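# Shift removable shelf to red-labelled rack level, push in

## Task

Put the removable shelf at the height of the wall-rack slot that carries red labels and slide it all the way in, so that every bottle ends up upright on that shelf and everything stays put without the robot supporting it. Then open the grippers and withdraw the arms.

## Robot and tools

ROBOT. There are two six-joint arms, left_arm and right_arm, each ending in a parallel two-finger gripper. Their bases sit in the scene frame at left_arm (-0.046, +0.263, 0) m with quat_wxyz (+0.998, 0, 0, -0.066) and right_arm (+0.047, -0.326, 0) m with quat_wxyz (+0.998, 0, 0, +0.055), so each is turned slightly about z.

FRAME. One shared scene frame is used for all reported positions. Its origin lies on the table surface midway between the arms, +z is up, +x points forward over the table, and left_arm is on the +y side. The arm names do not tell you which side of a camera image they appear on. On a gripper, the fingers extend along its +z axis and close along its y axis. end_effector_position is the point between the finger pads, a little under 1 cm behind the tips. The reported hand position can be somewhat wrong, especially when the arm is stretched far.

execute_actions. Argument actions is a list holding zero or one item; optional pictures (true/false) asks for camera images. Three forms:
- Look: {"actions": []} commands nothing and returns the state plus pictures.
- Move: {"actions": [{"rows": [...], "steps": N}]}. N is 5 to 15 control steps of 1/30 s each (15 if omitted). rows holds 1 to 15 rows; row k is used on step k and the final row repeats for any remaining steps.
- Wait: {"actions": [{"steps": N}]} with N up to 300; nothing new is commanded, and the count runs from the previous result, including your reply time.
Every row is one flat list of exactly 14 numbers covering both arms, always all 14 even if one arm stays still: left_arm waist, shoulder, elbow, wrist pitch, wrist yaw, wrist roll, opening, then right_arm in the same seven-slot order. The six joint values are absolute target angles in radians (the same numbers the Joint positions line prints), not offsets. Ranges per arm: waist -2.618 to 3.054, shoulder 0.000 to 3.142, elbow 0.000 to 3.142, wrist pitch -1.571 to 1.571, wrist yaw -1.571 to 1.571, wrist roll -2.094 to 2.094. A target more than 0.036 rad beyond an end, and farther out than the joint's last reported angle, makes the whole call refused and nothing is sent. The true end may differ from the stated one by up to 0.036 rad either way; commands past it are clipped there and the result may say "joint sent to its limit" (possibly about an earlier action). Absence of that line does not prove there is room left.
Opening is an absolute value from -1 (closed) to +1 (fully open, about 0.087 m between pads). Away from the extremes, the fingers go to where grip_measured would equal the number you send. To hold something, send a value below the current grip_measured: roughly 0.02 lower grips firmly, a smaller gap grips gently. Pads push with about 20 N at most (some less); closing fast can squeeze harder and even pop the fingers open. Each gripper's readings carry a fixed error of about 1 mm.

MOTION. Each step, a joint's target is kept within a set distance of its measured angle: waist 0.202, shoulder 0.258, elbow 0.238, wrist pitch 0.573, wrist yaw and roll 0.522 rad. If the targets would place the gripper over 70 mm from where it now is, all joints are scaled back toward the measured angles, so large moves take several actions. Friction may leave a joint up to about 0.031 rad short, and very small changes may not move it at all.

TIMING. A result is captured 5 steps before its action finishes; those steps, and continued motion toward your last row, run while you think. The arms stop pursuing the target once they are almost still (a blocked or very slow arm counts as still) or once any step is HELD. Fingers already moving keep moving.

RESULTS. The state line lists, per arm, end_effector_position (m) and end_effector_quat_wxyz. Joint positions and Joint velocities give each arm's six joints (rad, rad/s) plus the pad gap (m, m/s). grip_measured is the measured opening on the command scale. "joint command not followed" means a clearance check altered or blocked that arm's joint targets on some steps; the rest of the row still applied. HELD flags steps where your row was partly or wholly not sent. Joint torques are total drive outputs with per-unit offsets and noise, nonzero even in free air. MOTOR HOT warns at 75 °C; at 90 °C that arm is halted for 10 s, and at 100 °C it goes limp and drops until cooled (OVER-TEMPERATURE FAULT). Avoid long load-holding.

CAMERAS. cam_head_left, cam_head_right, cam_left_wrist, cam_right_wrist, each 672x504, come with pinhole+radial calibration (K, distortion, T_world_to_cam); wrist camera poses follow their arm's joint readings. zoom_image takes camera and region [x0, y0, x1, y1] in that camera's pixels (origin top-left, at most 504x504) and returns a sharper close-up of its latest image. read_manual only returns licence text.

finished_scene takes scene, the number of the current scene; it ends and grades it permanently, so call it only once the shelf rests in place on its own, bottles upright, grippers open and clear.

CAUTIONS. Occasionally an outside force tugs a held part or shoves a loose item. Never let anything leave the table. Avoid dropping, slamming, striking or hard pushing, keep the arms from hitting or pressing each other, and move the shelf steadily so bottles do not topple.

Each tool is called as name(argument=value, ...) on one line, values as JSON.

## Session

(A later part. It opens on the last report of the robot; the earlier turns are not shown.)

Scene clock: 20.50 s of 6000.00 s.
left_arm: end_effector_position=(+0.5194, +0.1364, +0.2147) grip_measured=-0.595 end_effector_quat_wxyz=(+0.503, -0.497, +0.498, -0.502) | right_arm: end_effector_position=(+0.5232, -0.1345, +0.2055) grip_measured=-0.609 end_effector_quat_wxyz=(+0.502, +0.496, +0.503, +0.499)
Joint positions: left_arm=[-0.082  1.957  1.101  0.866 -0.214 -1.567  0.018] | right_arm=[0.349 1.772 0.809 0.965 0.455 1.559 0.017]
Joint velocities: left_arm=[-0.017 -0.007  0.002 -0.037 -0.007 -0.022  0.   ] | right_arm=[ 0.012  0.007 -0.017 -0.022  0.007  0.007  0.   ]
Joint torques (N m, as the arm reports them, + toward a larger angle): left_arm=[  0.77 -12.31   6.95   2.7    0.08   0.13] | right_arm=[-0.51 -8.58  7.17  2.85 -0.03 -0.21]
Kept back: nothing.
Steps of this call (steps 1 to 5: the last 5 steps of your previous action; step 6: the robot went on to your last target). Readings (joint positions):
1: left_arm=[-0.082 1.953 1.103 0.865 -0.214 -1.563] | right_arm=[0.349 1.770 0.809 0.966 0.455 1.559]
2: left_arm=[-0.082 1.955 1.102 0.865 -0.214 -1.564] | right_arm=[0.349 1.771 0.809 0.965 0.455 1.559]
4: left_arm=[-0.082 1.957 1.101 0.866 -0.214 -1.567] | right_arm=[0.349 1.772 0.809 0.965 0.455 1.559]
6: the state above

Now unload.

execute_actions(actions=[{"rows":[[-0.078,1.940,1.111,0.958,-0.209,-1.566,-0.64,0.342,1.758,0.814,1.057,0.452,1.56,-0.65],[-0.078,1.943,1.112,0.948,-0.209,-1.566,-0.64,0.343,1.761,0.815,1.047,0.452,1.56,-0.65],[-0.078,1.946,1.113,0.938,-0.210,-1.566,-0.64,0.343,1.764,0.816,1.037,0.453,1.56,-0.65],[-0.078,1.949,1.114,0.928,-0.210,-1.566,-0.64,0.344,1.767,0.817,1.027,0.453,1.56,-0.65],[-0.078,1.952,1.115,0.918,-0.211,-1.566,-0.64,0.344,1.770,0.818,1.017,0.453,1.56,-0.65],[-0.079,1.955,1.116,0.908,-0.211,-1.566,-0.64,0.345,1.772,0.819,1.007,0.454,1.56,-0.65],[-0.079,1.958,1.116,0.898,-0.212,-1.566,-0.64,0.345,1.774,0.820,0.997,0.454,1.56,-0.65],[-0.079,1.961,1.116,0.888,-0.212,-1.566,-0.64,0.346,1.776,0.821,0.987,0.454,1.56,-0.65],[-0.080,1.963,1.116,0.878,-0.213,-1.566,-0.64,0.346,1.778,0.822,0.977,0.455,1.56,-0.65],[-0.080,1.965,1.116,0.870,-0.213,-1.566,-0.64,0.347,1.780,0.822,0.969,0.455,1.56,-0.65]],"steps":15}], pictures=true)

Scene clock: 30.97 s of 6000.00 s.
left_arm: end_effector_position=(+0.5194, +0.1364, +0.2130) grip_measured=-0.595 end_effector_quat_wxyz=(+0.500, -0.499, +0.499, -0.501) | right_arm: end_effector_position=(+0.5232, -0.1345, +0.2038) grip_measured=-0.609 end_effector_quat_wxyz=(+0.501, +0.497, +0.505, +0.497)
Joint positions: left_arm=[-0.082  1.957  1.101  0.858 -0.214 -1.571  0.018] | right_arm=[0.349 1.772 0.809 0.958 0.455 1.56  0.017]
Joint velocities: left_arm=[ 0.007 -0.002 -0.007 -0.007 -0.037  0.007 -0.   ] | right_arm=[-0.002 -0.007  0.012 -0.037  0.037  0.022 -0.   ]
Joint torques (N m, as the arm reports them, + toward a larger angle): left_arm=[  0.63 -10.11   7.26   1.87   0.03   0.16] | right_arm=[-0.15 -6.75  8.06  1.93  0.   -0.17]
Steps of this call (steps 1 to 15: the robot went on to your last target; steps 16 to 90: nothing new was sent; then 7.13 s passed at rest; steps 91 to 100: the first 10 steps of this action). Readings (joint positions):
91: left_arm=[-0.082 1.957 1.101 0.866 -0.214 -1.568] | right_arm=[0.349 1.772 0.809 0.965 0.455 1.559]
92: left_arm=[-0.082 1.957 1.101 0.865 -0.214 -1.568] | right_arm=[0.349 1.772 0.809 0.964 0.455 1.559]
94: left_arm=[-0.082 1.957 1.101 0.864 -0.214 -1.568] | right_arm=[0.349 1.772 0.809 0.963 0.455 1.559]
98: left_arm=[-0.082 1.957 1.101 0.860 -0.214 -1.570] | right_arm=[0.349 1.772 0.809 0.960 0.455 1.559]
100: the state above
camera_calibration (this result's frames):
cam_left_wrist: T_world_to_cam=[[0.00496025, 0.00375021, 0.999981, -0.21905], [-0.773069, -0.634292, 0.00621346, 0.503972], [0.634303, -0.773085, -0.000247079, -0.0833305], [0, 0, 0, 1]] pos_world=[0.443548, 0.256066, 0.215894]
cam_right_wrist: T_world_to_cam=[[0.00599334, -0.00850148, -0.999946, 0.199799], [-0.769833, 0.638166, -0.0100398, 0.512422], [0.638217, 0.769851, -0.00271997, -0.0914232], [0, 0, 0, 1]] pos_world=[0.45163, -0.25493, 0.204684]

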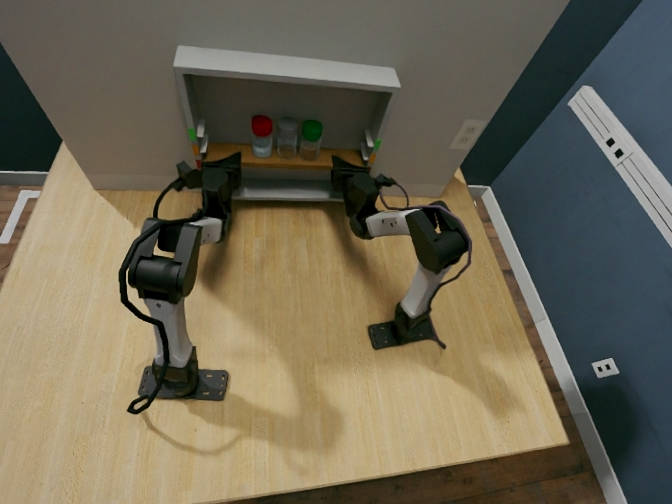

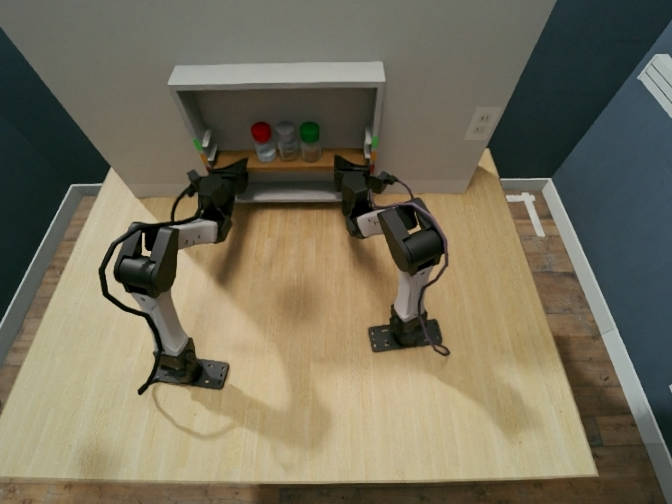

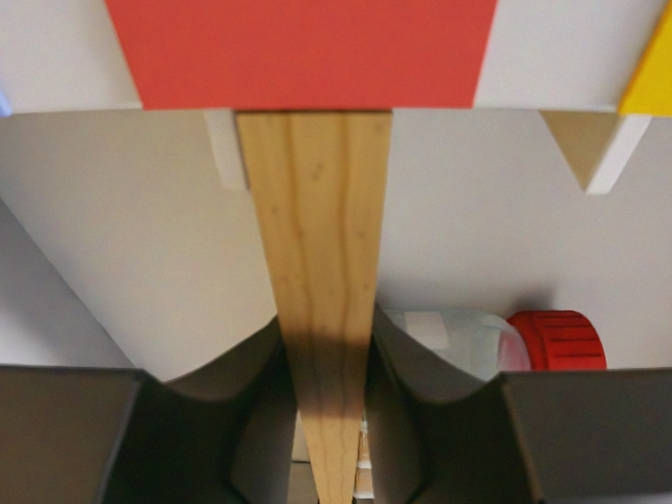

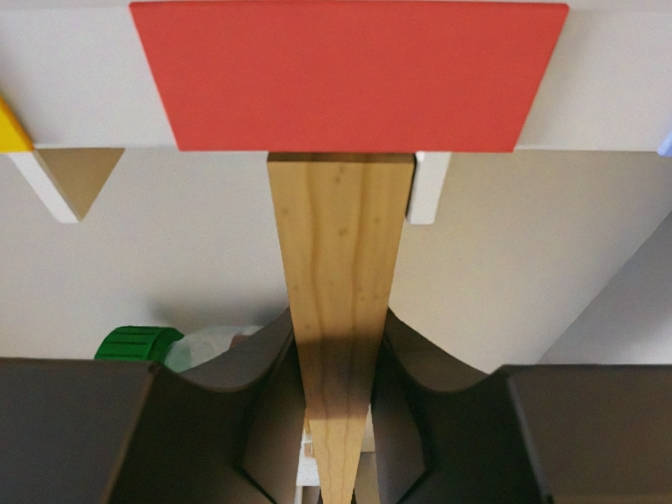

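execute_actions(actions=[{"rows":[[-0.081,1.962,1.112,0.865,-0.213,-1.57,-0.59,0.348,1.777,0.820,0.964,0.455,1.56,-0.60],[-0.082,1.960,1.110,0.862,-0.214,-1.57,-0.5,0.349,1.775,0.818,0.962,0.455,1.56,-0.5],[-0.082,1.958,1.110,0.862,-0.214,-1.57,-0.35,0.349,1.773,0.818,0.962,0.455,1.56,-0.35],[-0.082,1.957,1.110,0.862,-0.214,-1.57,-0.15,0.349,1.772,0.818,0.962,0.455,1.56,-0.15],[-0.082,1.955,1.105,0.862,-0.214,-1.57,0.05,0.349,1.770,0.814,0.962,0.455,1.56,0.05],[-0.083,1.950,1.097,0.864,-0.215,-1.57,0.25,0.351,1.765,0.807,0.962,0.460,1.56,0.25],[-0.085,1.940,1.084,0.867,-0.217,-1.57,0.4,0.355,1.756,0.796,0.962,0.465,1.56,0.4],[-0.088,1.926,1.066,0.871,-0.220,-1.57,0.5,0.361,1.743,0.782,0.963,0.471,1.56,0.5],[-0.091,1.908,1.044,0.876,-0.223,-1.57,0.5,0.368,1.726,0.764,0.963,0.478,1.56,0.5],[-0.095,1.886,1.017,0.883,-0.227,-1.57,0.5,0.377,1.705,0.742,0.964,0.487,1.56,0.5],[-0.100,1.860,0.985,0.890,-0.232,-1.57,0.5,0.387,1.680,0.715,0.965,0.497,1.56,0.5],[-0.107,1.830,0.945,0.900,-0.238,-1.57,0.5,0.403,1.650,0.683,0.967,0.513,1.56,0.5],[-0.114,1.798,0.903,0.910,-0.245,-1.57,0.5,0.420,1.618,0.649,0.968,0.530,1.56,0.5],[-0.121,1.765,0.860,0.920,-0.252,-1.57,0.5,0.437,1.585,0.615,0.970,0.547,1.56,0.5],[-0.129,1.732,0.822,0.923,-0.260,-1.57,0.5,0.457,1.553,0.585,0.968,0.567,1.56,0.5]],"steps":15}])

execute_actions(actions=[{"rows":[[-0.137,1.698,0.783,0.927,-0.268,-1.57,0.5,0.477,1.521,0.555,0.967,0.587,1.56,0.5],[-0.145,1.660,0.745,0.925,-0.277,-1.57,0.5,0.495,1.485,0.525,0.960,0.605,1.56,0.5],[-0.150,1.615,0.710,0.915,-0.281,-1.57,0.5,0.508,1.440,0.497,0.943,0.618,1.56,0.5],[-0.153,1.565,0.677,0.895,-0.284,-1.57,0.5,0.516,1.390,0.470,0.920,0.626,1.56,0.5],[-0.155,1.510,0.645,0.870,-0.286,-1.57,0.5,0.520,1.335,0.445,0.890,0.630,1.56,0.5],[-0.155,1.450,0.615,0.840,-0.286,-1.57,0.5,0.520,1.275,0.420,0.855,0.630,1.56,0.5],[-0.155,1.390,0.585,0.808,-0.286,-1.57,0.5,0.520,1.215,0.397,0.818,0.630,1.56,0.5],[-0.155,1.330,0.558,0.775,-0.286,-1.57,0.5,0.520,1.155,0.375,0.780,0.630,1.56,0.5],[-0.155,1.270,0.532,0.740,-0.286,-1.57,0.5,0.520,1.095,0.355,0.740,0.630,1.56,0.5],[-0.155,1.215,0.508,0.708,-0.286,-1.57,0.5,0.520,1.040,0.337,0.703,0.630,1.56,0.5],[-0.155,1.165,0.487,0.678,-0.286,-1.57,0.5,0.520,0.990,0.321,0.669,0.630,1.56,0.5],[-0.155,1.125,0.470,0.655,-0.286,-1.57,0.5,0.520,0.950,0.308,0.642,0.630,1.56,0.5],[-0.155,1.095,0.457,0.638,-0.286,-1.57,0.5,0.520,0.920,0.298,0.622,0.630,1.56,0.5],[-0.155,1.075,0.449,0.626,-0.286,-1.57,0.5,0.520,0.900,0.292,0.608,0.630,1.56,0.5],[-0.155,1.065,0.445,0.620,-0.286,-1.57,0.5,0.520,0.890,0.289,0.601,0.630,1.56,0.5]],"steps":15}])

execute_actions(actions=[{"steps":14}], pictures=true)

Scene clock: 32.27 s of 6000.00 s.
left_arm: end_effector_position=(+0.5139, +0.1375, +0.2105) grip_measured=+0.496 end_effector_quat_wxyz=(+0.499, -0.501, +0.501, -0.499) | right_arm: end_effector_position=(+0.5191, -0.1354, +0.2059) grip_measured=+0.496 end_effector_quat_wxyz=(+0.501, +0.497, +0.504, +0.498)
Joint positions: left_arm=[-0.082  1.941  1.075  0.86  -0.215 -1.572  0.065] | right_arm=[0.352 1.754 0.794 0.957 0.46  1.561 0.065]
Joint velocities: left_arm=[-0.022 -0.374 -0.603 -0.007 -0.037  0.037  0.008] | right_arm=[ 0.105 -0.422 -0.403 -0.022  0.125  0.022  0.007]
Joint torques (N m, as the arm reports them, + toward a larger angle): left_arm=[ -0.44 -13.13   4.53   1.91  -0.07   0.14] | right_arm=[ 1.64 -9.08  4.37  1.88  0.13 -0.2 ]
Steps of this call (steps 1 to 5: the last 5 steps of your previous action; steps 6 to 15: the robot went on to your last target; steps 16 to 29: nothing new was sent; steps 30 to 39: the first 10 steps of this action). Readings (joint positions):
30: left_arm=[-0.082 1.957 1.101 0.858 -0.214 -1.572] | right_arm=[0.349 1.772 0.809 0.958 0.455 1.561]
31: left_arm=[-0.082 1.957 1.101 0.857 -0.214 -1.572] | right_arm=[0.349 1.772 0.809 0.957 0.455 1.561]
33: left_arm=[-0.082 1.957 1.101 0.857 -0.214 -1.572] | right_arm=[0.349 1.772 0.809 0.957 0.455 1.561]
37: left_arm=[-0.082 1.956 1.100 0.858 -0.214 -1.572] | right_arm=[0.349 1.770 0.809 0.957 0.455 1.561]
39: the state above

Scene clock: 32.77 s of 6000.00 s.
left_arm: end_effector_position=(+0.3685, +0.1497, +0.2551) grip_measured=+0.500 end_effector_quat_wxyz=(+0.504, -0.490, +0.489, -0.517) | right_arm: end_effector_position=(+0.3876, -0.1614, +0.2492) grip_measured=+0.500 end_effector_quat_wxyz=(+0.502, +0.487, +0.479, +0.530)
Joint positions: left_arm=[-0.15   1.332  0.568  0.808 -0.271 -1.572  0.066] | right_arm=[0.511 1.147 0.393 0.833 0.601 1.561 0.066]
Joint velocities: left_arm=[-0.002 -1.81  -0.716 -0.637 -0.095 -0.037 -0.   ] | right_arm=[-0.012 -1.756 -0.54  -0.755  0.11   0.007 -0.   ]
Joint torques (N m, as the arm reports them, + toward a larger angle): left_arm=[ 0.09 -5.54  5.28  1.63 -0.06  0.14] | right_arm=[ 0.87 -2.93  5.56  1.57  0.08 -0.15]
Steps of this call (steps 1 to 5: the last 5 steps of your previous action; steps 6 to 15: the first 10 steps of this action). Readings (joint positions):
6: left_arm=[-0.114 1.780 0.865 0.885 -0.238 -1.572] | right_arm=[0.432 1.588 0.630 0.957 0.517 1.561]
7: left_arm=[-0.123 1.744 0.826 0.889 -0.244 -1.572] | right_arm=[0.453 1.555 0.599 0.957 0.531 1.561]
9: left_arm=[-0.140 1.666 0.751 0.891 -0.254 -1.572] | right_arm=[0.489 1.480 0.539 0.951 0.557 1.561]
13: left_arm=[-0.150 1.457 0.620 0.846 -0.266 -1.572] | right_arm=[0.511 1.270 0.434 0.883 0.590 1.561]
15: the state above

Scene clock: 33.23 s of 6000.00 s.
left_arm: end_effector_position=(+0.3238, +0.1643, +0.2617) grip_measured=+0.500 end_effector_quat_wxyz=(+0.504, -0.495, +0.491, -0.510) | right_arm: end_effector_position=(+0.3576, -0.1866, +0.2432) grip_measured=+0.500 end_effector_quat_wxyz=(+0.504, +0.495, +0.489, +0.512)
Joint positions: left_arm=[-0.15   1.072  0.462  0.64  -0.28  -1.572  0.066] | right_arm=[0.511 0.898 0.311 0.626 0.619 1.561 0.066]
Joint velocities: left_arm=[-0.017 -0.012 -0.017 -0.081 -0.022 -0.051 -0.001] | right_arm=[ 0.007 -0.007 -0.002 -0.139 -0.037 -0.081 -0.   ]
Joint torques (N m, as the arm reports them, + toward a larger angle): left_arm=[ 0.11 -3.29  5.6   1.61 -0.03  0.14] | right_arm=[ 0.83 -2.1   6.18  1.63  0.14 -0.19]
Kept back: nothing.
Steps of this call (steps 1 to 5: the last 5 steps of your previous action; steps 6 to 14: the robot went on to your last target). Readings (joint positions):
1: left_arm=[-0.150 1.271 0.546 0.788 -0.273 -1.572] | right_arm=[0.511 1.088 0.376 0.807 0.605 1.561]
2: left_arm=[-0.150 1.214 0.526 0.768 -0.275 -1.572] | right_arm=[0.511 1.033 0.360 0.782 0.608 1.561]
4: left_arm=[-0.150 1.126 0.495 0.733 -0.277 -1.572] | right_arm=[0.511 0.949 0.336 0.735 0.613 1.561]
8: left_arm=[-0.150 1.072 0.471 0.684 -0.280 -1.572] | right_arm=[0.511 0.898 0.316 0.671 0.619 1.561]
14: the state above
camera_calibration (this result's frames):
cam_left_wrist: T_world_to_cam=[[-0.0206273, 0.0121179, 0.999714, -0.259824], [-0.774501, -0.632519, -0.00831343, 0.37418], [0.632237, -0.77445, 0.0224325, 0.0573578], [0, 0, 0, 1]] pos_world=[0.24818, 0.284245, 0.261574]
cam_right_wrist: T_world_to_cam=[[0.0417002, 0.0169372, -0.998987, 0.231486], [-0.768541, 0.639448, -0.0212394, 0.421037], [0.63844, 0.768648, 0.039682, 0.0438675], [0, 0, 0, 1]] pos_world=[0.285925, -0.306871, 0.238453]

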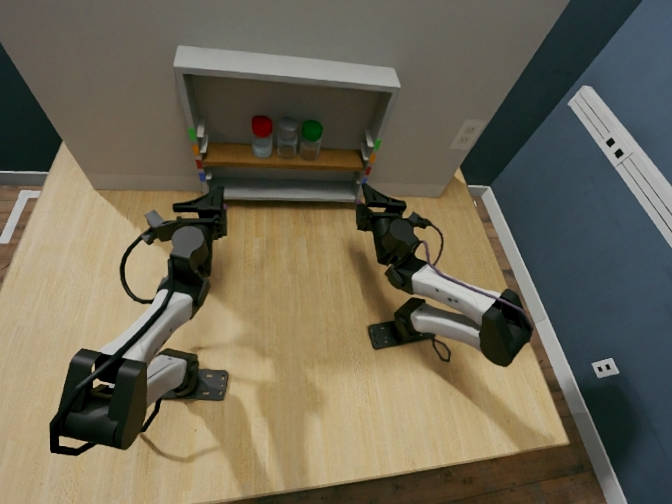

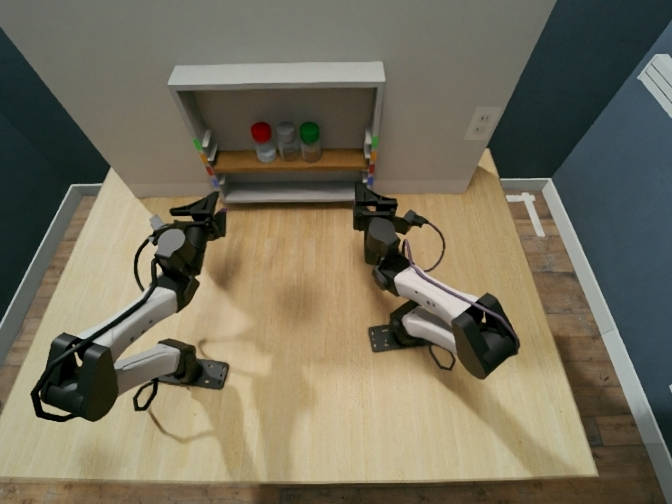

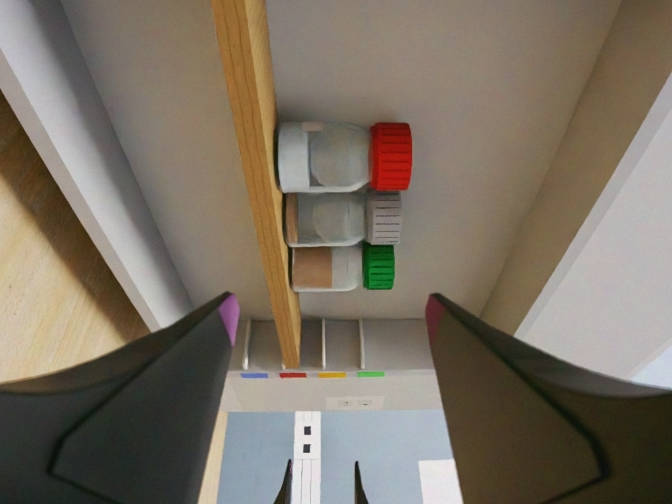

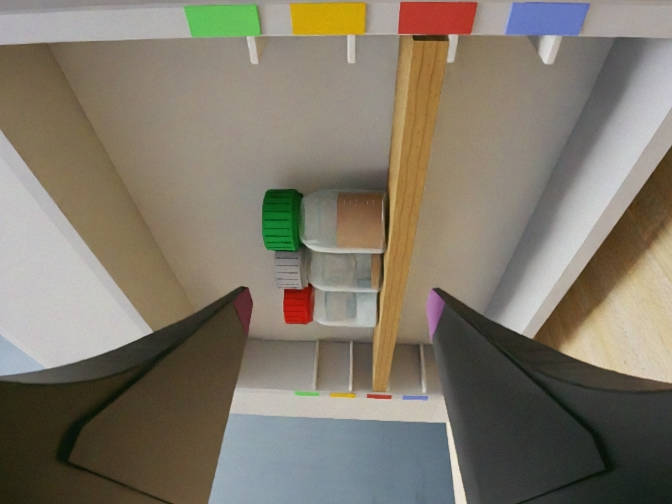

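finished_scene(scene=2)

The scene is finished: the task was done.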